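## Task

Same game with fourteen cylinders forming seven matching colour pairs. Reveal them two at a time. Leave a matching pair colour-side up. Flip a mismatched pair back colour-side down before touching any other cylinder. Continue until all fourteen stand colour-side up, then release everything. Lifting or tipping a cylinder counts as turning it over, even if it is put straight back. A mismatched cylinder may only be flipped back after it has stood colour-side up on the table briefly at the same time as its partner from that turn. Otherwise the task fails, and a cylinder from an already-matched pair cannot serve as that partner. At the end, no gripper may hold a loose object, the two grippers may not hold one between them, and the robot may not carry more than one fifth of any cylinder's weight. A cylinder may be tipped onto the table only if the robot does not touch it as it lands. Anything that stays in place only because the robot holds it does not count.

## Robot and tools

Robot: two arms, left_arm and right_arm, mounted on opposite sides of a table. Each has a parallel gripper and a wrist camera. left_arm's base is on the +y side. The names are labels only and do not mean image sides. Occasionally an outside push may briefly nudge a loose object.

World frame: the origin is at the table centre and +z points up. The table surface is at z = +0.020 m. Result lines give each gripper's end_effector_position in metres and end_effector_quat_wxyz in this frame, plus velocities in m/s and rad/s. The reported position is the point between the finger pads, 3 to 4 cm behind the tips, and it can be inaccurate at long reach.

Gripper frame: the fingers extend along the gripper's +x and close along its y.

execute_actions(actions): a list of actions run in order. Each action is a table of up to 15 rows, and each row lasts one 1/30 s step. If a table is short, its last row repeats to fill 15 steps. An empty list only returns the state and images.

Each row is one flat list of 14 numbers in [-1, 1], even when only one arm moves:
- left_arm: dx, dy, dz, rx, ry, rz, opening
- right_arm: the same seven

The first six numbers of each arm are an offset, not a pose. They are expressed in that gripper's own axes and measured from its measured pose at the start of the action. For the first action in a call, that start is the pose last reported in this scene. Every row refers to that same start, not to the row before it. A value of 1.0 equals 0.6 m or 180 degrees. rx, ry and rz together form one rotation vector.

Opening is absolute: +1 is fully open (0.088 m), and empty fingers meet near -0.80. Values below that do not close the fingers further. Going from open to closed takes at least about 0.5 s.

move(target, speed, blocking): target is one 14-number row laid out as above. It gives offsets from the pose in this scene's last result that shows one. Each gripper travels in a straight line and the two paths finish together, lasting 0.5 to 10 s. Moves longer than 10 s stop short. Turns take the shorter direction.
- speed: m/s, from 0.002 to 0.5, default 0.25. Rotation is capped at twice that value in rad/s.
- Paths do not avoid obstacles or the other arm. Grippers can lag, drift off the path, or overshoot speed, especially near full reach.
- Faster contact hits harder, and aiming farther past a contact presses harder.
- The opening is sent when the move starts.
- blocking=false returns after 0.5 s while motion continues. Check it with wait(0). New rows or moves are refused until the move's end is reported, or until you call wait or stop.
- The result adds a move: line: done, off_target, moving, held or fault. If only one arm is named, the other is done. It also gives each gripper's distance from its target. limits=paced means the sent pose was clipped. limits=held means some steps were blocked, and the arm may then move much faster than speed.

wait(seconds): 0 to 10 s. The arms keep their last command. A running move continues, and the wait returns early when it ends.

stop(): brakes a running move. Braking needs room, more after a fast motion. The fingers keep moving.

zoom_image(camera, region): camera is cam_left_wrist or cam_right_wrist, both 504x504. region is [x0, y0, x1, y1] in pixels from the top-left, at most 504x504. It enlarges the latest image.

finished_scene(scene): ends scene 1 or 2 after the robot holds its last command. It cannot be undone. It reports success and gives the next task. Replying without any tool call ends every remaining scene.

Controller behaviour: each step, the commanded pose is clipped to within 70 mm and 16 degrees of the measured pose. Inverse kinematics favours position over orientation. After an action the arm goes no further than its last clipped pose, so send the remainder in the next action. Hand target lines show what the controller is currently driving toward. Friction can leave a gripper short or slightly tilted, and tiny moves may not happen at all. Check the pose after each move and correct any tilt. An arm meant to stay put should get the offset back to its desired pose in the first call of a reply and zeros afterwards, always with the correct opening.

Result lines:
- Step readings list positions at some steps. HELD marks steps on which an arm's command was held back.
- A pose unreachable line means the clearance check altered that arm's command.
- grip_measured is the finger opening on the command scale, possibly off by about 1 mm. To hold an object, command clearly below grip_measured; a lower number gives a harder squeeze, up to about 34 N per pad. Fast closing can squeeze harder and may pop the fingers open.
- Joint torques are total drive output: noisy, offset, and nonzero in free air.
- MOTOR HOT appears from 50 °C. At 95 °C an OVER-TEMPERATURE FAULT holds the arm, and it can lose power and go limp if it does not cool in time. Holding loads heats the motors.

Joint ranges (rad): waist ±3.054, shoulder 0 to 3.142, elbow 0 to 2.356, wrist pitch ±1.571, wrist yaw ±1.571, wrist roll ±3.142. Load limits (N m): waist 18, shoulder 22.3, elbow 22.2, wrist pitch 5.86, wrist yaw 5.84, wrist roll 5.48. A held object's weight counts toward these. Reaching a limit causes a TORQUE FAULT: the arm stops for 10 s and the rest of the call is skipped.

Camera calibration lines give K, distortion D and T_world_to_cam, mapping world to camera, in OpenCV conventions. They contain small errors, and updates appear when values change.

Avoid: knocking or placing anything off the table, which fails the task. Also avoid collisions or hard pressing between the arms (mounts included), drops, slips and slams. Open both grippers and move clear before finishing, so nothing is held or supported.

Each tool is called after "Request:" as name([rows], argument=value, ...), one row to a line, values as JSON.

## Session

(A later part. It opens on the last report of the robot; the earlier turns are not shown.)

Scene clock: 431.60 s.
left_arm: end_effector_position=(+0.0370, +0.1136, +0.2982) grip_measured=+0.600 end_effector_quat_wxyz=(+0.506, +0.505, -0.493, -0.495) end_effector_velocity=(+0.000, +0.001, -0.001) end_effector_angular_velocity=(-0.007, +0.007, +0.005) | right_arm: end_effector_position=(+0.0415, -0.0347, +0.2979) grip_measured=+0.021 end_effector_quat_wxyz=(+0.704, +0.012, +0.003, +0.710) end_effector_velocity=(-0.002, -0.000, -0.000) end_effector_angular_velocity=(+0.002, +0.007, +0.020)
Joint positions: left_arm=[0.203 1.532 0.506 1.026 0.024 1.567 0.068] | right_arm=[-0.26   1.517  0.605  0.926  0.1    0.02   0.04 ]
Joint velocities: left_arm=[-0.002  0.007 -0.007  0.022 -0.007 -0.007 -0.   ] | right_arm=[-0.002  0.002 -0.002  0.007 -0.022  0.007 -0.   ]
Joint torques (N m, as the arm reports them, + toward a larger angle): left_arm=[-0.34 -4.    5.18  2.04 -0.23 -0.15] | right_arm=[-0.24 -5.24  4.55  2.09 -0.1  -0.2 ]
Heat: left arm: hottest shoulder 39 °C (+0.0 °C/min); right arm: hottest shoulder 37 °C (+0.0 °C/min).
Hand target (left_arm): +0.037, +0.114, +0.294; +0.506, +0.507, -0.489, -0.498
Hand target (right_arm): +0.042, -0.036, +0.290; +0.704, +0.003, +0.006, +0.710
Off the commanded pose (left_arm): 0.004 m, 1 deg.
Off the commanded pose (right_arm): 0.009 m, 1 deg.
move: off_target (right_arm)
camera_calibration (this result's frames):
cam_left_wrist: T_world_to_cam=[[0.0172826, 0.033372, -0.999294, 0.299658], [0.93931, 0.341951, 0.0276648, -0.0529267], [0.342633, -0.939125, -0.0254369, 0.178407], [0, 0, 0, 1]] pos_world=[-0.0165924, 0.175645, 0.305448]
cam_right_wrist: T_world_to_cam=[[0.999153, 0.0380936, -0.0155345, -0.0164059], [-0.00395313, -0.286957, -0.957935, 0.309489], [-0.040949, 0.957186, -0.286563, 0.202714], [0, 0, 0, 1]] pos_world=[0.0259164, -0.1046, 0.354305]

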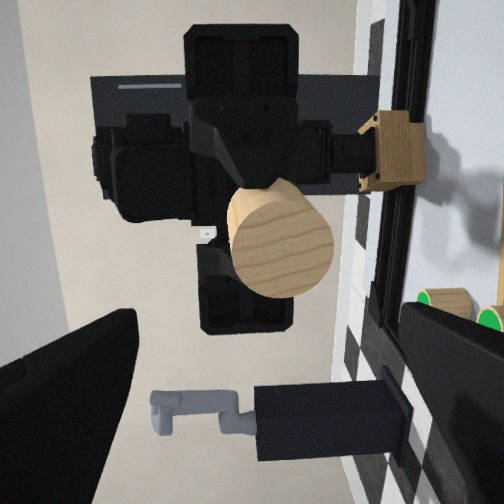

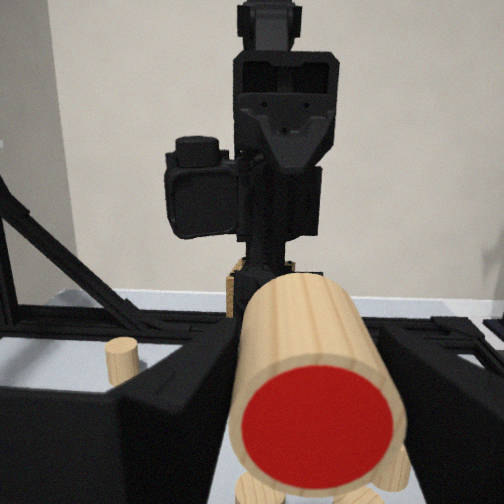

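Request:
move(target=[0.16,-0.010,0.003,0,0,0,0.6, 0,0,0,0,0,0,-0.25], speed=0.15)

Request:
move(target=[0,0,0,0,0,0,-0.25, 0,0,0,0,0,0,-0.25])

Request:
move(target=[0,0,0,0,0,0,-0.25, 0,0,0,0,0,0,0.55])

Request:
move(target=[0,0,0,0,0,0,-0.25, -0.095,0,-0.01,-0.006,0.004,-0.003,0.55])

Request:
move(target=[-0.15,-0.29,-0.252,0,0,-0.5,-0.25, 0,0,0,0,0,0,0.55], speed=0.4)

Scene clock: 436.13 s.
left_arm: end_effector_position=(+0.0383, +0.0203, +0.2922) grip_measured=+0.600 end_effector_quat_wxyz=(+0.505, +0.504, -0.494, -0.496) end_effector_velocity=(+0.002, -0.001, -0.004) end_effector_angular_velocity=(+0.012, +0.008, +0.020) | right_arm: end_effector_position=(+0.0414, -0.0347, +0.2974) grip_measured=+0.021 end_effector_quat_wxyz=(+0.704, +0.012, +0.003, +0.710) end_effector_velocity=(-0.002, -0.001, -0.002) end_effector_angular_velocity=(-0.007, -0.008, +0.010)
Joint positions: left_arm=[0.196 1.87  0.873 0.996 0.021 1.567 0.068] | right_arm=[-0.26   1.518  0.604  0.927  0.099  0.019  0.04 ]
Joint velocities: left_arm=[-0.002  0.007  0.002 -0.007 -0.022 -0.007 -0.   ] | right_arm=[ 0.002 -0.002 -0.002 -0.007 -0.007 -0.007 -0.   ]
Joint torques (N m, as the arm reports them, + toward a larger angle): left_arm=[-0.32 -6.13  7.1   1.57 -0.19 -0.01] | right_arm=[ 0.06 -6.32  6.13  1.75  0.    0.  ]
Heat: left arm: hottest shoulder 39 °C (+0.0 °C/min); right arm: hottest shoulder 37 °C (+0.0 °C/min).
Hand target (left_arm): +0.038, +0.018, +0.292; +0.506, +0.505, -0.493, -0.495
Hand target (right_arm): +0.041, -0.035, +0.298; +0.704, +0.012, +0.003, +0.710
Off the commanded pose (left_arm): 0.003 m, 0 deg.
Off the commanded pose (right_arm): 0.001 m, 0 deg.
move: done
camera_calibration (this result's frames):
cam_left_wrist: T_world_to_cam=[[0.0174146, 0.0329316, -0.999306, 0.296779], [0.940478, 0.338735, 0.0275523, -0.0220258], [0.339407, -0.940305, -0.0250726, 0.0902605], [0, 0, 0, 1]] pos_world=[-0.0150886, 0.0825599, 0.299443]
cam_right_wrist: T_world_to_cam=[[0.999146, 0.038458, -0.0150945, -0.0164743], [-0.00339554, -0.287681, -0.95772, 0.308873], [-0.0411744, 0.956954, -0.287305, 0.202779], [0, 0, 0, 1]] pos_world=[0.0258584, -0.104559, 0.353825]

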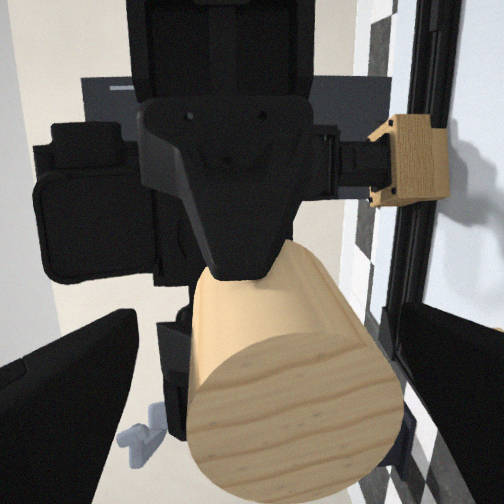

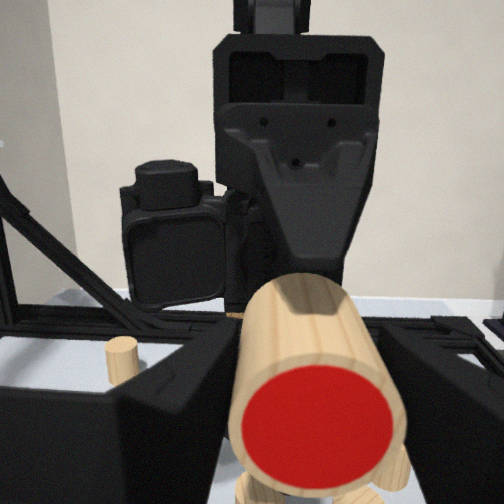

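Scene clock: 436.63 s.
left_arm: end_effector_position=(+0.0383, +0.0203, +0.2922) grip_measured=+0.048 end_effector_quat_wxyz=(+0.505, +0.504, -0.494, -0.496) end_effector_velocity=(-0.002, +0.001, -0.003) end_effector_angular_velocity=(+0.012, +0.022, -0.010) | right_arm: end_effector_position=(+0.0414, -0.0347, +0.2973) grip_measured=+0.021 end_effector_quat_wxyz=(+0.704, +0.012, +0.003, +0.710) end_effector_velocity=(-0.000, -0.001, -0.002) end_effector_angular_velocity=(-0.007, -0.008, +0.005)
Joint positions: left_arm=[0.196 1.87  0.873 0.996 0.021 1.567 0.041] | right_arm=[-0.26   1.518  0.604  0.927  0.099  0.019  0.04 ]
Joint velocities: left_arm=[-0.002 -0.002 -0.007 -0.007  0.007 -0.022 -0.   ] | right_arm=[-0.002 -0.002 -0.002 -0.007 -0.007 -0.007 -0.   ]
Joint torques (N m, as the arm reports them, + toward a larger angle): left_arm=[ 0.01 -7.07  6.03  1.78  0.01 -0.05] | right_arm=[ 0.06 -6.21  6.05  1.88  0.    0.01]
Heat: left arm: hottest shoulder 39 °C (+0.0 °C/min); right arm: hottest shoulder 37 °C (+0.0 °C/min).
Hand target (left_arm): +0.038, +0.020, +0.292; +0.506, +0.504, -0.494, -0.496
Hand target (right_arm): +0.041, -0.035, +0.297; +0.704, +0.012, +0.003, +0.710
Off the commanded pose (left_arm): 0.000 m, 0 deg.
Off the commanded pose (right_arm): 0.000 m, 0 deg.
move: done
camera_calibration (this result's frames):
cam_left_wrist: T_world_to_cam=[[0.0173996, 0.0333126, -0.999294, 0.296685], [0.940479, 0.338724, 0.0276673, -0.0220569], [0.339407, -0.940296, -0.0254361, 0.0903645], [0, 0, 0, 1]] pos_world=[-0.0150885, 0.0825572, 0.299385]
cam_right_wrist: T_world_to_cam=[[0.999147, 0.0384523, -0.0150677, -0.0164837], [-0.00335596, -0.288044, -0.957611, 0.308747], [-0.0411625, 0.956845, -0.287669, 0.202858], [0, 0, 0, 1]] pos_world=[0.0258559, -0.104537, 0.353768]

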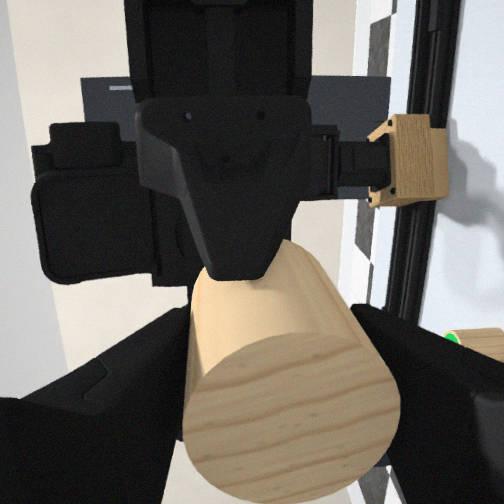

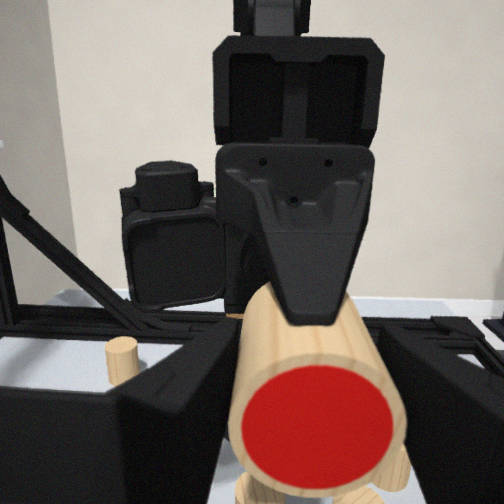

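Scene clock: 437.30 s.
left_arm: end_effector_position=(+0.0383, +0.0203, +0.2921) grip_measured=+0.047 end_effector_quat_wxyz=(+0.505, +0.504, -0.494, -0.496) end_effector_velocity=(-0.000, -0.000, +0.004) end_effector_angular_velocity=(-0.012, +0.007, +0.005) | right_arm: end_effector_position=(+0.0414, -0.0347, +0.2973) grip_measured=+0.548 end_effector_quat_wxyz=(+0.704, +0.012, +0.003, +0.710) end_effector_velocity=(-0.002, -0.001, -0.002) end_effector_angular_velocity=(-0.007, +0.006, +0.010)
Joint positions: left_arm=[0.196 1.87  0.873 0.995 0.021 1.567 0.041] | right_arm=[-0.26   1.518  0.604  0.927  0.099  0.019  0.066]
Joint velocities: left_arm=[-0.002 -0.002  0.002  0.007 -0.007 -0.007 -0.   ] | right_arm=[ 0.002 -0.002 -0.002 -0.007 -0.007  0.007  0.   ]
Joint torques (N m, as the arm reports them, + toward a larger angle): left_arm=[-0.03 -6.95  5.96  1.76 -0.02 -0.04] | right_arm=[ 0.09 -6.18  6.    1.86  0.01  0.  ]
Heat: left arm: hottest shoulder 39 °C (+0.0 °C/min); right arm: hottest shoulder 37 °C (+0.0 °C/min).
Hand target (left_arm): +0.038, +0.020, +0.292; +0.505, +0.504, -0.494, -0.496
Hand target (right_arm): +0.041, -0.035, +0.297; +0.704, +0.012, +0.003, +0.710
Off the commanded pose (left_arm): 0.000 m, 0 deg.
Off the commanded pose (right_arm): 0.000 m, 0 deg.
move: done
camera_calibration (this result's frames):
cam_left_wrist: T_world_to_cam=[[0.0173847, 0.0336935, -0.999281, 0.296591], [0.940479, 0.338714, 0.0277823, -0.022088], [0.339406, -0.940286, -0.0257996, 0.0904684], [0, 0, 0, 1]] pos_world=[-0.0150884, 0.0825545, 0.299326]
cam_right_wrist: T_world_to_cam=[[0.999147, 0.0384523, -0.0150677, -0.0164837], [-0.00335596, -0.288044, -0.957611, 0.308747], [-0.0411625, 0.956845, -0.287669, 0.202858], [0, 0, 0, 1]] pos_world=[0.0258559, -0.104537, 0.353768]

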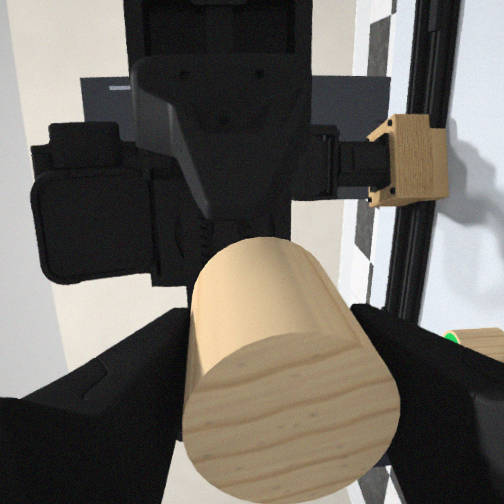

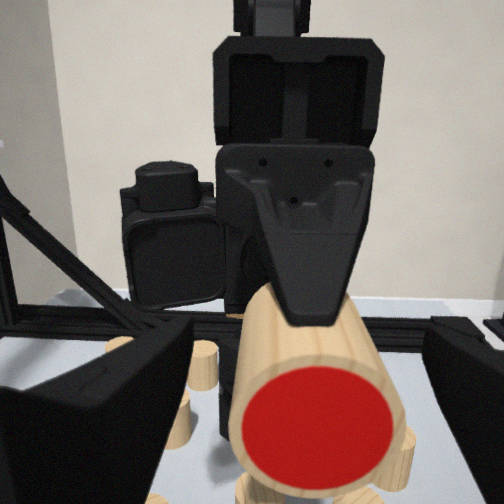

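Scene clock: 438.20 s.
left_arm: end_effector_position=(+0.0383, +0.0203, +0.2921) grip_measured=+0.047 end_effector_quat_wxyz=(+0.505, +0.504, -0.494, -0.496) end_effector_velocity=(-0.002, +0.001, -0.006) end_effector_angular_velocity=(+0.017, +0.008, -0.010) | right_arm: end_effector_position=(+0.0421, -0.0883, +0.2948) grip_measured=+0.550 end_effector_quat_wxyz=(+0.707, +0.007, -0.000, +0.707) end_effector_velocity=(+0.002, -0.003, -0.002) end_effector_angular_velocity=(-0.012, -0.009, -0.010)
Joint positions: left_arm=[0.196 1.87  0.873 0.995 0.021 1.567 0.041] | right_arm=[-0.23   1.29   0.416  0.884  0.138  0.008  0.066]
Joint velocities: left_arm=[-0.002  0.002 -0.007 -0.007  0.007 -0.007 -0.   ] | right_arm=[-0.002 -0.017 -0.007 -0.022  0.007 -0.007 -0.   ]
Joint torques (N m, as the arm reports them, + toward a larger angle): left_arm=[-0.05 -7.06  6.04  1.77  0.01 -0.01] | right_arm=[ 0.38 -5.28  4.7   1.63  0.13 -0.19]
Heat: left arm: hottest shoulder 39 °C (+0.0 °C/min); right arm: hottest shoulder 37 °C (+0.0 °C/min).
Hand target (left_arm): +0.038, +0.020, +0.292; +0.505, +0.504, -0.494, -0.496
Hand target (right_arm): +0.042, -0.092, +0.291; +0.707, +0.001, +0.000, +0.707
Off the commanded pose (left_arm): 0.000 m, 0 deg.
Off the commanded pose (right_arm): 0.005 m, 1 deg.
move: done
camera_calibration (this result's frames):
cam_left_wrist: T_world_to_cam=[[0.0173847, 0.0336935, -0.999281, 0.296591], [0.940479, 0.338714, 0.0277823, -0.022088], [0.339406, -0.940286, -0.0257996, 0.0904684], [0, 0, 0, 1]] pos_world=[-0.0150884, 0.0825545, 0.299326]
cam_right_wrist: T_world_to_cam=[[0.999555, 0.0295331, -0.00421937, -0.0191045], [0.00454673, -0.290588, -0.956838, 0.290094], [-0.0294845, 0.956393, -0.290592, 0.25376], [0, 0, 0, 1]] pos_world=[0.025259, -0.157833, 0.351233]

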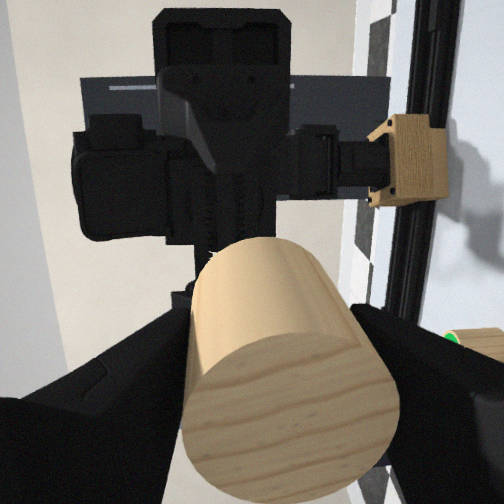

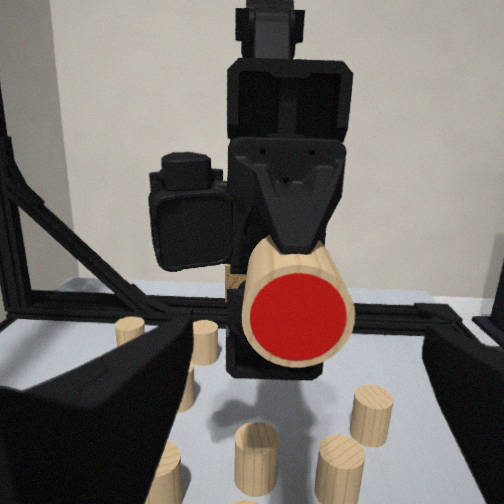

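Scene clock: 440.80 s.
left_arm: end_effector_position=(+0.1852, +0.1145, +0.1188) grip_measured=+0.044 end_effector_quat_wxyz=(+0.012, +0.704, +0.008, -0.710) end_effector_velocity=(+0.000, +0.005, -0.002) end_effector_angular_velocity=(+0.028, +0.003, +0.010) | right_arm: end_effector_position=(+0.0421, -0.0884, +0.2949) grip_measured=+0.550 end_effector_quat_wxyz=(+0.707, +0.007, -0.000, +0.707) end_effector_velocity=(+0.000, -0.001, +0.001) end_effector_angular_velocity=(+0.007, -0.006, -0.005)
Joint positions: left_arm=[ 0.544  2.297  1.76  -1.033  0.011  1.93   0.041] | right_arm=[-0.23   1.29   0.416  0.884  0.138  0.008  0.066]
Joint velocities: left_arm=[ 0.002  0.007  0.002 -0.022 -0.007 -0.007 -0.   ] | right_arm=[ 0.002 -0.002 -0.002  0.007  0.007 -0.007 -0.   ]
Joint torques (N m, as the arm reports them, + toward a larger angle): left_arm=[ 0.08 -8.24  6.91 -0.06 -0.16  0.1 ] | right_arm=[ 0.02 -4.51  6.19  1.85  0.02  0.  ]
Heat: left arm: hottest shoulder 40 °C (+0.0 °C/min); right arm: hottest shoulder 37 °C (+0.0 °C/min).
Hand target (left_arm): +0.187, +0.114, +0.117; +0.009, +0.705, +0.009, -0.709
Hand target (right_arm): +0.042, -0.088, +0.295; +0.707, +0.007, -0.000, +0.707
Off the commanded pose (left_arm): 0.003 m, 1 deg.
Off the commanded pose (right_arm): 0.000 m, 0 deg.
move: done
camera_calibration (this result's frames):
cam_left_wrist: T_world_to_cam=[[-0.00641736, 0.999606, 0.027322, -0.110396], [0.950021, -0.00243366, 0.312177, -0.183812], [0.312121, 0.0279598, -0.949631, 0.128592], [0, 0, 0, 1]] pos_world=[0.133781, 0.10631, 0.182513]
cam_right_wrist: T_world_to_cam=[[0.999555, 0.0295347, -0.00426077, -0.019096], [0.00449641, -0.290226, -0.956948, 0.290276], [-0.0294998, 0.956502, -0.29023, 0.253741], [0, 0, 0, 1]] pos_world=[0.0252676, -0.157894, 0.35134]

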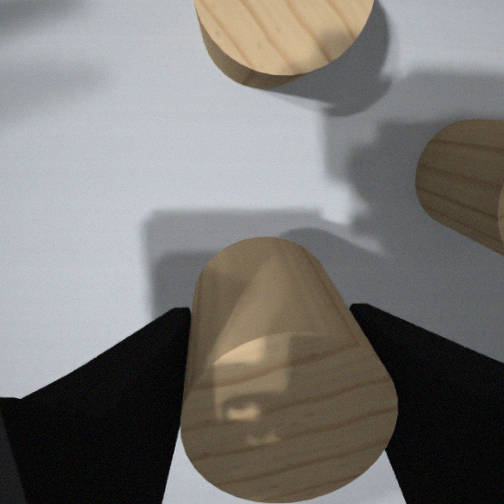

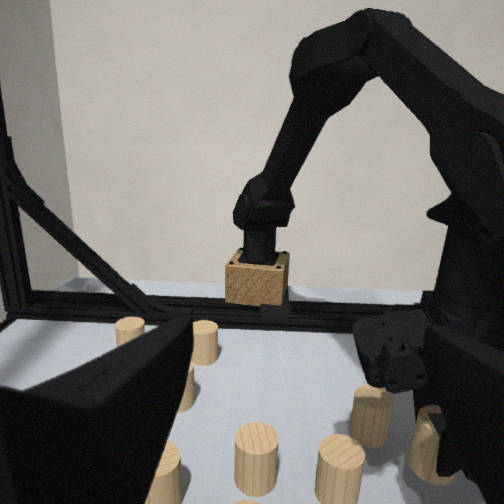

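Place, lift, move over purple (0.153,0.194).

Request:
move(target=[0.074,0,0,0,0,0,-0.25, 0,0,0,0,0,0,0.55], speed=0.1)

Request:
move(target=[0,0,0,0,0,0,0.6, 0,0,0,0,0,0,0.55])

Request:
move(target=[-0.13,0,0,0,0,0,0.6, 0,0,0,0,0,0,0.55])

Request:
move(target=[0,-0.133,0.05,0,0.004,0,0.6, 0,0,0,0,0,0,0.55])

Scene clock: 443.93 s.
left_arm: end_effector_position=(+0.1859, +0.1130, +0.0808) grip_measured=+0.040 end_effector_quat_wxyz=(+0.015, +0.705, +0.005, -0.709) end_effector_velocity=(-0.001, +0.002, +0.000) end_effector_angular_velocity=(+0.015, -0.018, -0.014) | right_arm: end_effector_position=(+0.0421, -0.0884, +0.2949) grip_measured=+0.550 end_effector_quat_wxyz=(+0.707, +0.007, -0.000, +0.707) end_effector_velocity=(-0.000, -0.001, -0.000) end_effector_angular_velocity=(-0.002, -0.008, +0.005)
Joint positions: left_arm=[ 0.544  2.349  1.692 -0.903  0.01   1.93   0.041] | right_arm=[-0.23   1.29   0.416  0.884  0.138  0.008  0.066]
Joint velocities: left_arm=[-0.007 -0.002 -0.002 -0.007 -0.022  0.007  0.   ] | right_arm=[-0.002 -0.007 -0.002 -0.007 -0.007 -0.007 -0.   ]
Joint torques (N m, as the arm reports them, + toward a larger angle): left_arm=[-0.18 -8.16  4.89  0.71  0.05 -0.02] | right_arm=[ 0.08 -4.54  6.18  1.83  0.    0.  ]
Heat: left arm: hottest shoulder 40 °C (+1.0 °C/min); right arm: hottest shoulder 37 °C (+0.0 °C/min).
Hand target (left_arm): +0.185, +0.115, +0.074; +0.012, +0.704, +0.008, -0.710
Hand target (right_arm): +0.042, -0.088, +0.295; +0.707, +0.007, -0.000, +0.707
Off the commanded pose (left_arm): 0.007 m, 1 deg.
Off the commanded pose (right_arm): 0.000 m, 0 deg.
move: done
camera_calibration (this result's frames):
cam_left_wrist: T_world_to_cam=[[-0.00651041, 0.999806, 0.0186119, -0.107173], [0.948779, 0.000296729, 0.315941, -0.172981], [0.315874, 0.0197155, -0.948596, 0.0925264], [0, 0, 0, 1]] pos_world=[0.134196, 0.105379, 0.144417]
cam_right_wrist: T_world_to_cam=[[0.999555, 0.0295347, -0.00426077, -0.019096], [0.00449641, -0.290226, -0.956948, 0.290276], [-0.0294998, 0.956502, -0.29023, 0.253741], [0, 0, 0, 1]] pos_world=[0.0252676, -0.157894, 0.35134]

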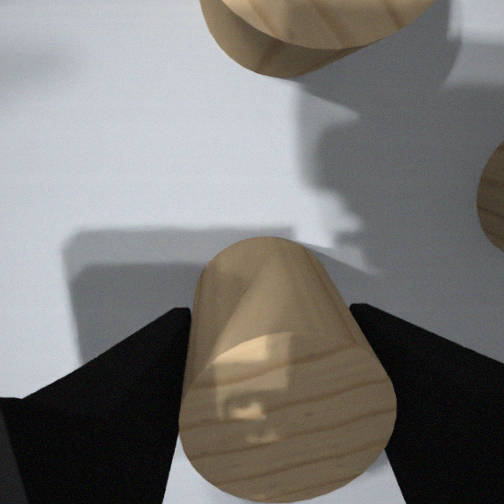

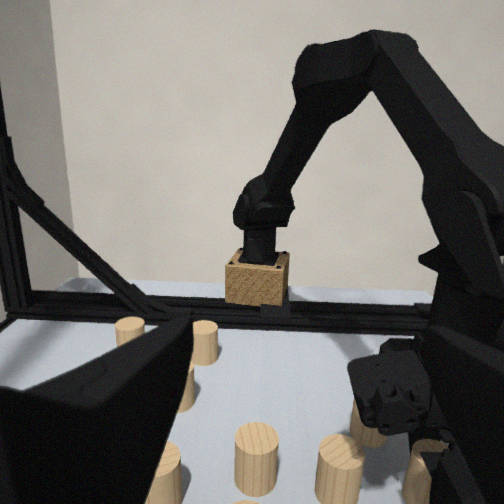

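Scene clock: 444.60 s.
left_arm: end_effector_position=(+0.1859, +0.1127, +0.0808) grip_measured=+0.598 end_effector_quat_wxyz=(+0.015, +0.705, +0.005, -0.709) end_effector_velocity=(+0.000, -0.001, +0.000) end_effector_angular_velocity=(-0.004, -0.009, +0.020) | right_arm: end_effector_position=(+0.0421, -0.0884, +0.2949) grip_measured=+0.550 end_effector_quat_wxyz=(+0.707, +0.007, -0.000, +0.707) end_effector_velocity=(+0.002, -0.001, -0.002) end_effector_angular_velocity=(-0.007, -0.008, -0.010)
Joint positions: left_arm=[ 0.544  2.349  1.692 -0.902  0.011  1.93   0.068] | right_arm=[-0.23   1.29   0.416  0.884  0.138  0.008  0.066]
Joint velocities: left_arm=[-0.002 -0.002 -0.002  0.007 -0.007 -0.022  0.   ] | right_arm=[-0.002 -0.002 -0.002 -0.007  0.007 -0.007 -0.   ]
Joint torques (N m, as the arm reports them, + toward a larger angle): left_arm=[-0.02 -9.31  5.44  0.12  0.07 -0.01] | right_arm=[ 0.07 -4.59  6.21  1.84  0.   -0.02]
Heat: left arm: hottest shoulder 40 °C (+1.0 °C/min); right arm: hottest shoulder 37 °C (+0.0 °C/min).
Hand target (left_arm): +0.186, +0.113, +0.081; +0.015, +0.705, +0.005, -0.709
Hand target (right_arm): +0.042, -0.088, +0.295; +0.707, +0.007, -0.000, +0.707
Off the commanded pose (left_arm): 0.000 m, 0 deg.
Off the commanded pose (right_arm): 0.000 m, 0 deg.
move: done
camera_calibration (this result's frames):
cam_left_wrist: T_world_to_cam=[[-0.00650755, 0.999827, 0.0174079, -0.106826], [0.948754, 0.000673025, 0.316015, -0.173065], [0.315948, 0.0185723, -0.948595, 0.0926364], [0, 0, 0, 1]] pos_world=[0.134232, 0.105203, 0.144425]
cam_right_wrist: T_world_to_cam=[[0.999555, 0.0295347, -0.00426077, -0.019096], [0.00449641, -0.290226, -0.956948, 0.290276], [-0.0294998, 0.956502, -0.29023, 0.253741], [0, 0, 0, 1]] pos_world=[0.0252676, -0.157894, 0.35134]

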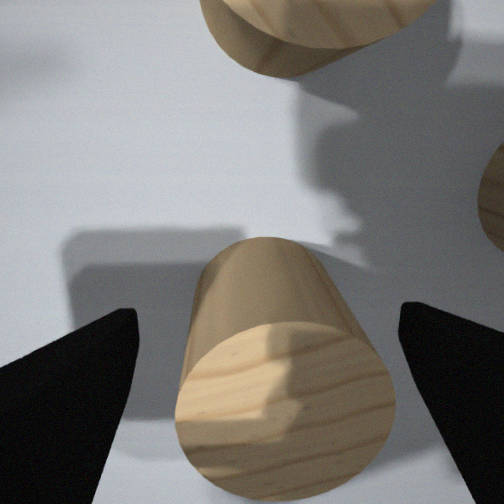

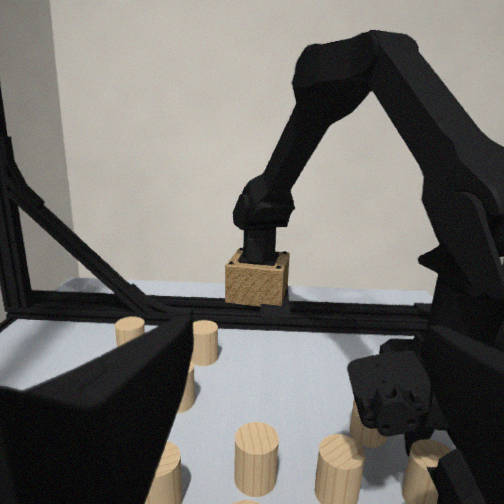

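Scene clock: 445.50 s.
left_arm: end_effector_position=(+0.1849, +0.1152, +0.1535) grip_measured=+0.600 end_effector_quat_wxyz=(+0.011, +0.703, +0.009, -0.711) end_effector_velocity=(-0.006, +0.010, +0.000) end_effector_angular_velocity=(+0.050, +0.013, -0.000) | right_arm: end_effector_position=(+0.0421, -0.0884, +0.2949) grip_measured=+0.550 end_effector_quat_wxyz=(+0.707, +0.007, -0.000, +0.707) end_effector_velocity=(-0.000, -0.001, -0.002) end_effector_angular_velocity=(-0.007, +0.006, +0.005)
Joint positions: left_arm=[ 0.544  2.26   1.84  -1.151  0.011  1.93   0.068] | right_arm=[-0.23   1.29   0.416  0.884  0.138  0.008  0.066]
Joint velocities: left_arm=[-0.007 -0.002 -0.002 -0.051 -0.007 -0.007 -0.   ] | right_arm=[-0.002 -0.002 -0.002 -0.007 -0.007  0.007 -0.   ]
Joint torques (N m, as the arm reports them, + toward a larger angle): left_arm=[-0.03 -9.75  6.92 -0.07  0.07  0.06] | right_arm=[ 0.06 -4.57  6.22  1.84 -0.01 -0.01]
Heat: left arm: hottest shoulder 41 °C (+2.0 °C/min); right arm: hottest shoulder 37 °C (+0.0 °C/min).
Hand target (left_arm): +0.186, +0.113, +0.159; +0.015, +0.705, +0.005, -0.709
Hand target (right_arm): +0.042, -0.088, +0.295; +0.707, +0.007, -0.000, +0.707
Off the commanded pose (left_arm): 0.006 m, 1 deg.
Off the commanded pose (right_arm): 0.000 m, 0 deg.
move: done
camera_calibration (this result's frames):
cam_left_wrist: T_world_to_cam=[[-0.00640121, 0.999566, 0.0287381, -0.112274], [0.9502, -0.00287436, 0.311626, -0.194294], [0.311574, 0.0293017, -0.94977, 0.161667], [0, 0, 0, 1]] pos_world=[0.133528, 0.10693, 0.21732]
cam_right_wrist: T_world_to_cam=[[0.999555, 0.0295347, -0.00426077, -0.019096], [0.00449641, -0.290226, -0.956948, 0.290276], [-0.0294998, 0.956502, -0.29023, 0.253741], [0, 0, 0, 1]] pos_world=[0.0252676, -0.157894, 0.35134]

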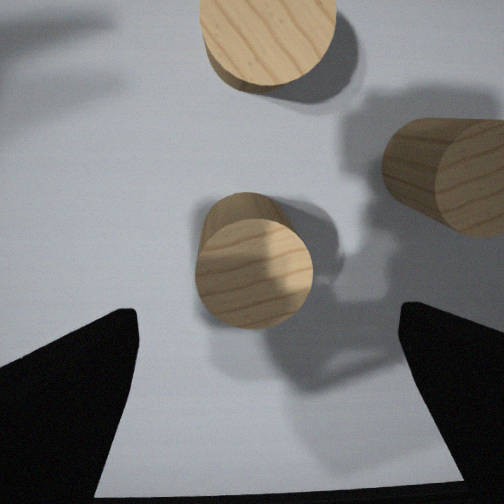

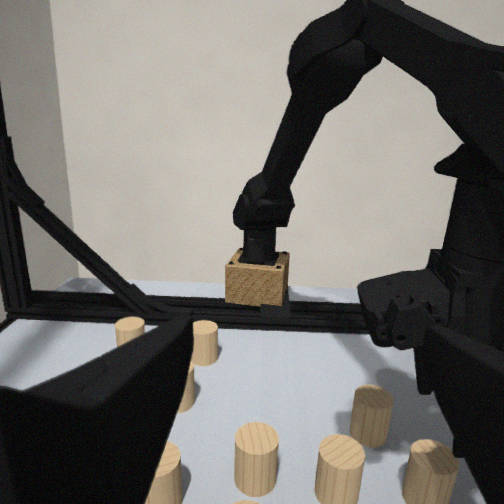

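Scene clock: 446.40 s.
left_arm: end_effector_position=(+0.1529, +0.1937, +0.1506) grip_measured=+0.600 end_effector_quat_wxyz=(+0.008, +0.704, +0.012, -0.710) end_effector_velocity=(-0.001, +0.003, +0.002) end_effector_angular_velocity=(-0.004, -0.010, +0.019) | right_arm: end_effector_position=(+0.0421, -0.0884, +0.2949) grip_measured=+0.550 end_effector_quat_wxyz=(+0.707, +0.007, -0.000, +0.707) end_effector_velocity=(-0.000, -0.001, -0.001) end_effector_angular_velocity=(+0.002, -0.022, +0.005)
Joint positions: left_arm=[ 0.542  1.948  1.343 -0.974  0.005  1.928  0.068] | right_arm=[-0.23   1.29   0.416  0.884  0.138  0.008  0.066]
Joint velocities: left_arm=[-0.002 -0.017 -0.017  0.007 -0.007 -0.022 -0.   ] | right_arm=[-0.002 -0.002 -0.007  0.007 -0.007 -0.022 -0.   ]
Joint torques (N m, as the arm reports them, + toward a larger angle): left_arm=[-0.3  -8.46  5.    0.39 -0.13 -0.07] | right_arm=[ 0.06 -4.52  6.17  1.84  0.01  0.  ]
Heat: left arm: hottest shoulder 41 °C (+2.0 °C/min); right arm: hottest shoulder 36 °C (-1.0 °C/min).
Hand target (left_arm): +0.153, +0.194, +0.154; +0.011, +0.708, +0.009, -0.706
Hand target (right_arm): +0.042, -0.088, +0.295; +0.707, +0.007, -0.000, +0.707
Off the commanded pose (left_arm): 0.003 m, 1 deg.
Off the commanded pose (right_arm): 0.000 m, 0 deg.
move: done
camera_calibration (this result's frames):
cam_left_wrist: T_world_to_cam=[[-0.00531966, 0.999279, 0.037597, -0.192347], [0.94939, -0.00676093, 0.314027, -0.162257], [0.314055, 0.0373647, -0.948669, 0.164401], [0, 0, 0, 1]] pos_world=[0.101391, 0.184969, 0.214147]
cam_right_wrist: T_world_to_cam=[[0.999555, 0.0295347, -0.00426077, -0.019096], [0.00449641, -0.290226, -0.956948, 0.290276], [-0.0294998, 0.956502, -0.29023, 0.253741], [0, 0, 0, 1]] pos_world=[0.0252676, -0.157894, 0.35134]

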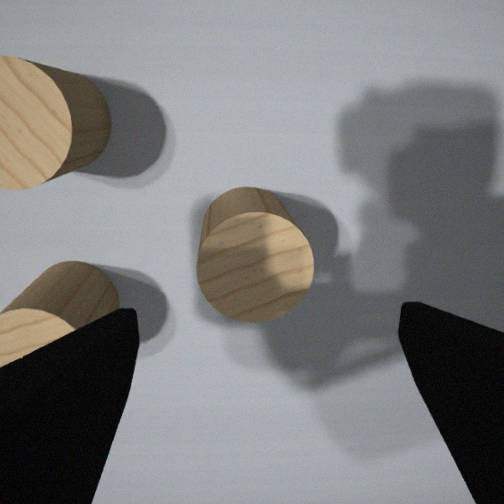

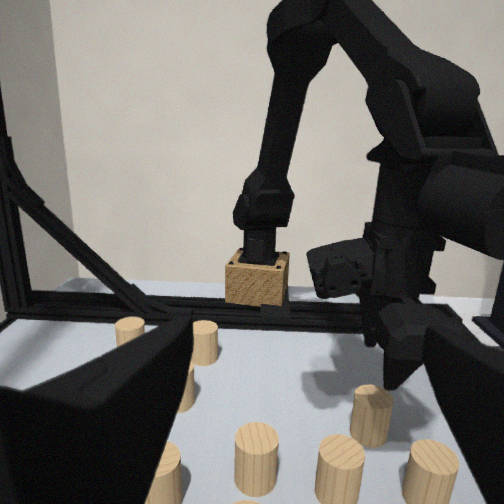

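Request:
move(target=[0.127,0,0.001,0,0,0,0.5, 0,0,0,0,0,0,0.55], speed=0.12)

Request:
move(target=[0,0,0,0,0,0,-0.25, 0,0,0,0,0,0,0.55])

Request:
move(target=[-0.15,0,0,0,0,0,-0.25, 0,0,0,0,0,0,0.55])

Request:
move(target=[-0.214,0.278,0.195,0,0,0.505,-0.25, 0,0,0,0,0,0,0.55], speed=0.4)

Scene clock: 449.77 s.
left_arm: end_effector_position=(+0.1531, +0.1933, +0.0781) grip_measured=+0.500 end_effector_quat_wxyz=(+0.010, +0.705, +0.009, -0.709) end_effector_velocity=(-0.001, +0.002, +0.000) end_effector_angular_velocity=(+0.010, -0.004, +0.005) | right_arm: end_effector_position=(+0.0421, -0.0884, +0.2949) grip_measured=+0.550 end_effector_quat_wxyz=(+0.707, +0.007, -0.000, +0.707) end_effector_velocity=(-0.000, -0.001, -0.007) end_effector_angular_velocity=(-0.027, -0.011, +0.005)
Joint positions: left_arm=[ 0.542  2.074  1.207 -0.703  0.005  1.928  0.064] | right_arm=[-0.23   1.29   0.416  0.884  0.138  0.008  0.066]
Joint velocities: left_arm=[-0.002 -0.002 -0.002 -0.007 -0.007 -0.007 -0.   ] | right_arm=[-0.002 -0.002 -0.007 -0.022 -0.007 -0.007 -0.   ]
Joint torques (N m, as the arm reports them, + toward a larger angle): left_arm=[-0.1  -6.52  4.41  0.41  0.03 -0.01] | right_arm=[ 0.02 -4.54  6.22  1.85  0.    0.  ]
Heat: left arm: hottest shoulder 41 °C (+2.0 °C/min); right arm: hottest shoulder 36 °C (-1.0 °C/min).
Hand target (left_arm): +0.152, +0.195, +0.075; +0.008, +0.704, +0.012, -0.710
Hand target (right_arm): +0.042, -0.088, +0.295; +0.707, +0.007, -0.000, +0.707
Off the commanded pose (left_arm): 0.004 m, 0 deg.
Off the commanded pose (right_arm): 0.000 m, 0 deg.
move: done
camera_calibration (this result's frames):
cam_left_wrist: T_world_to_cam=[[-0.00580282, 0.999528, 0.0301619, -0.188559], [0.948443, -0.00405726, 0.316922, -0.140279], [0.316895, 0.0304459, -0.947972, 0.0964494], [0, 0, 0, 1]] pos_world=[0.101388, 0.184964, 0.141576]
cam_right_wrist: T_world_to_cam=[[0.999555, 0.0295347, -0.00426077, -0.019096], [0.00449641, -0.290226, -0.956948, 0.290276], [-0.0294998, 0.956502, -0.29023, 0.253741], [0, 0, 0, 1]] pos_world=[0.0252676, -0.157894, 0.35134]

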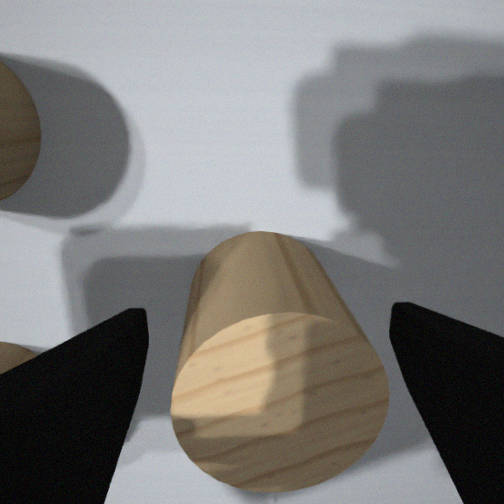

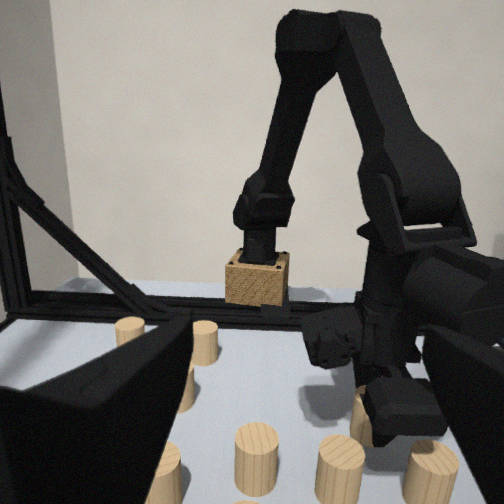

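Scene clock: 450.27 s.
left_arm: end_effector_position=(+0.1531, +0.1933, +0.0781) grip_measured=+0.038 end_effector_quat_wxyz=(+0.010, +0.705, +0.009, -0.709) end_effector_velocity=(-0.002, -0.000, +0.001) end_effector_angular_velocity=(+0.005, -0.006, +0.000) | right_arm: end_effector_position=(+0.0421, -0.0884, +0.2949) grip_measured=+0.550 end_effector_quat_wxyz=(+0.707, +0.007, -0.000, +0.707) end_effector_velocity=(+0.002, -0.001, -0.000) end_effector_angular_velocity=(-0.002, -0.008, -0.010)
Joint positions: left_arm=[ 0.542  2.074  1.207 -0.703  0.005  1.928  0.041] | right_arm=[-0.23   1.29   0.416  0.884  0.138  0.008  0.066]
Joint velocities: left_arm=[-0.007 -0.002  0.002 -0.007 -0.007 -0.007 -0.   ] | right_arm=[-0.002 -0.007 -0.002 -0.007  0.007 -0.007 -0.   ]
Joint torques (N m, as the arm reports them, + toward a larger angle): left_arm=[-0.15 -7.28  4.97  0.21  0.04 -0.01] | right_arm=[ 0.05 -4.55  6.2   1.85  0.    0.  ]
Heat: left arm: hottest shoulder 41 °C (+2.0 °C/min); right arm: hottest shoulder 36 °C (-1.0 °C/min).
Hand target (left_arm): +0.153, +0.193, +0.078; +0.010, +0.706, +0.009, -0.709
Hand target (right_arm): +0.042, -0.088, +0.295; +0.707, +0.007, -0.000, +0.707
Off the commanded pose (left_arm): 0.000 m, 0 deg.
Off the commanded pose (right_arm): 0.000 m, 0 deg.
move: done
camera_calibration (this result's frames):
cam_left_wrist: T_world_to_cam=[[-0.00542155, 0.99953, 0.0301602, -0.188618], [0.948441, -0.00441852, 0.316923, -0.140209], [0.316907, 0.0303234, -0.947972, 0.0964712], [0, 0, 0, 1]] pos_world=[0.101385, 0.184984, 0.141576]
cam_right_wrist: T_world_to_cam=[[0.999555, 0.0295347, -0.00426077, -0.019096], [0.00449641, -0.290226, -0.956948, 0.290276], [-0.0294998, 0.956502, -0.29023, 0.253741], [0, 0, 0, 1]] pos_world=[0.0252676, -0.157894, 0.35134]

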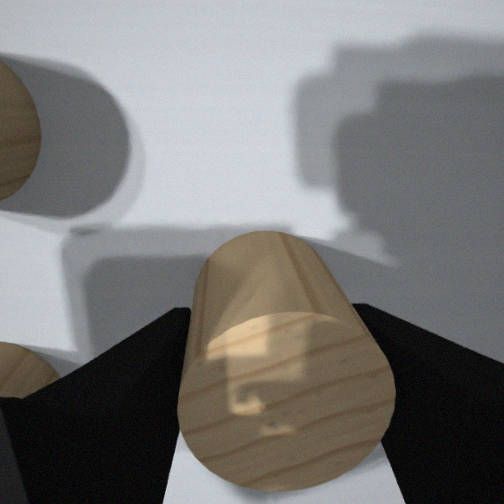

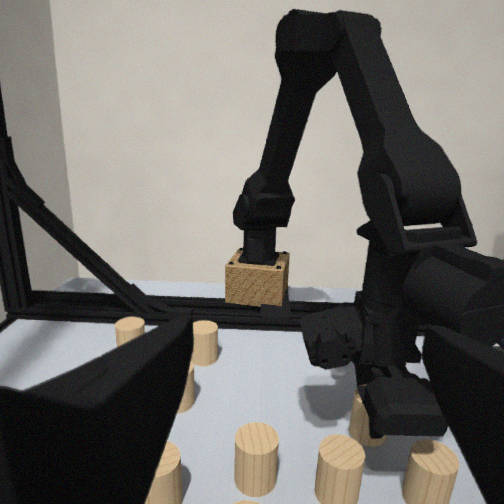

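Scene clock: 451.17 s.
left_arm: end_effector_position=(+0.1522, +0.1956, +0.1619) grip_measured=+0.037 end_effector_quat_wxyz=(+0.005, +0.703, +0.015, -0.711) end_effector_velocity=(-0.000, +0.001, +0.005) end_effector_angular_velocity=(+0.005, -0.006, +0.005) | right_arm: end_effector_position=(+0.0421, -0.0884, +0.2949) grip_measured=+0.550 end_effector_quat_wxyz=(+0.707, +0.007, -0.000, +0.707) end_effector_velocity=(-0.000, -0.001, -0.004) end_effector_angular_velocity=(-0.012, +0.006, +0.005)
Joint positions: left_arm=[ 0.542  1.933  1.37  -1.025  0.005  1.928  0.041] | right_arm=[-0.23   1.29   0.416  0.884  0.138  0.008  0.066]
Joint velocities: left_arm=[-0.002 -0.007  0.012 -0.022 -0.007 -0.007 -0.   ] | right_arm=[-0.002 -0.002 -0.007 -0.007 -0.007  0.007 -0.   ]
Joint torques (N m, as the arm reports them, + toward a larger angle): left_arm=[-0.04 -8.1   6.83 -0.09  0.06  0.01] | right_arm=[ 0.04 -4.56  6.22  1.84  0.    0.  ]
Heat: left arm: hottest shoulder 42 °C (+3.0 °C/min); right arm: hottest shoulder 36 °C (-1.0 °C/min).
Hand target (left_arm): +0.153, +0.193, +0.168; +0.010, +0.705, +0.009, -0.709
Hand target (right_arm): +0.042, -0.088, +0.295; +0.707, +0.007, -0.000, +0.707
Off the commanded pose (left_arm): 0.007 m, 1 deg.
Off the commanded pose (right_arm): 0.000 m, 0 deg.
move: done
camera_calibration (this result's frames):
cam_left_wrist: T_world_to_cam=[[-0.00517582, 0.998924, 0.0460931, -0.19599], [0.950463, -0.00941155, 0.310694, -0.164167], [0.310793, 0.0454179, -0.949392, 0.174312], [0, 0, 0, 1]] pos_world=[0.100845, 0.186317, 0.22553]
cam_right_wrist: T_world_to_cam=[[0.999555, 0.0295347, -0.00426077, -0.019096], [0.00449641, -0.290226, -0.956948, 0.290276], [-0.0294998, 0.956502, -0.29023, 0.253741], [0, 0, 0, 1]] pos_world=[0.0252676, -0.157894, 0.35134]

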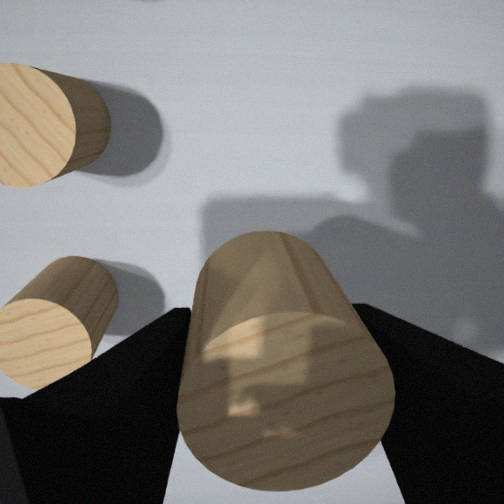

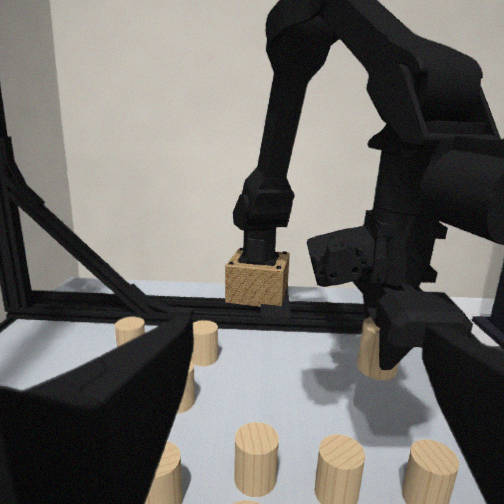

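Scene clock: 453.80 s.
left_arm: end_effector_position=(+0.0405, +0.0275, +0.2864) grip_measured=+0.036 end_effector_quat_wxyz=(+0.503, +0.505, -0.492, -0.500) end_effector_velocity=(-0.002, -0.001, -0.002) end_effector_angular_velocity=(+0.007, +0.008, +0.000) | right_arm: end_effector_position=(+0.0421, -0.0884, +0.2949) grip_measured=+0.550 end_effector_quat_wxyz=(+0.707, +0.007, -0.000, +0.707) end_effector_velocity=(-0.000, -0.000, -0.005) end_effector_angular_velocity=(-0.022, +0.004, +0.005)
Joint positions: left_arm=[0.205 1.859 0.838 1.011 0.032 1.565 0.041] | right_arm=[-0.23   1.29   0.416  0.884  0.138  0.008  0.066]
Joint velocities: left_arm=[-0.007  0.002  0.002 -0.007 -0.007 -0.007 -0.   ] | right_arm=[-0.002 -0.002 -0.002 -0.022 -0.007  0.007 -0.   ]
Joint torques (N m, as the arm reports them, + toward a larger angle): left_arm=[-0.3  -6.33  7.19  2.09 -0.2  -0.13] | right_arm=[ 0.03 -4.59  6.22  1.85  0.01 -0.01]
Heat: left arm: hottest shoulder 42 °C (+3.0 °C/min); right arm: hottest shoulder 36 °C (-1.0 °C/min).
Hand target (left_arm): +0.040, +0.025, +0.289; +0.507, +0.502, -0.493, -0.497
Hand target (right_arm): +0.042, -0.088, +0.295; +0.707, +0.007, -0.000, +0.707
Off the commanded pose (left_arm): 0.005 m, 1 deg.
Off the commanded pose (right_arm): 0.000 m, 0 deg.
move: done
camera_calibration (this result's frames):
cam_left_wrist: T_world_to_cam=[[0.014359, 0.0427411, -0.998983, 0.290427], [0.941462, 0.335962, 0.0279063, -0.0264167], [0.336813, -0.940905, -0.035415, 0.099197], [0, 0, 0, 1]] pos_world=[-0.0127108, 0.0897968, 0.294382]
cam_right_wrist: T_world_to_cam=[[0.999555, 0.0295347, -0.00426077, -0.019096], [0.00449641, -0.290226, -0.956948, 0.290276], [-0.0294998, 0.956502, -0.29023, 0.253741], [0, 0, 0, 1]] pos_world=[0.0252676, -0.157894, 0.35134]

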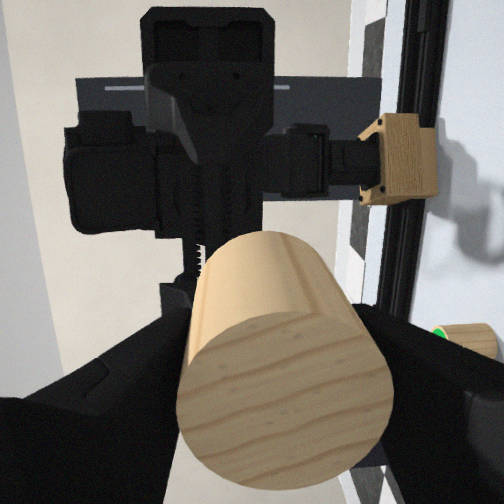

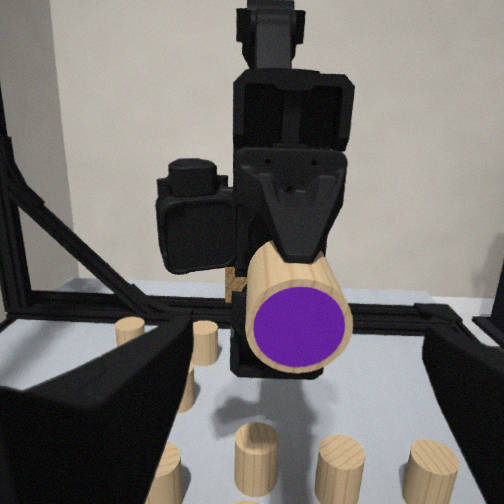

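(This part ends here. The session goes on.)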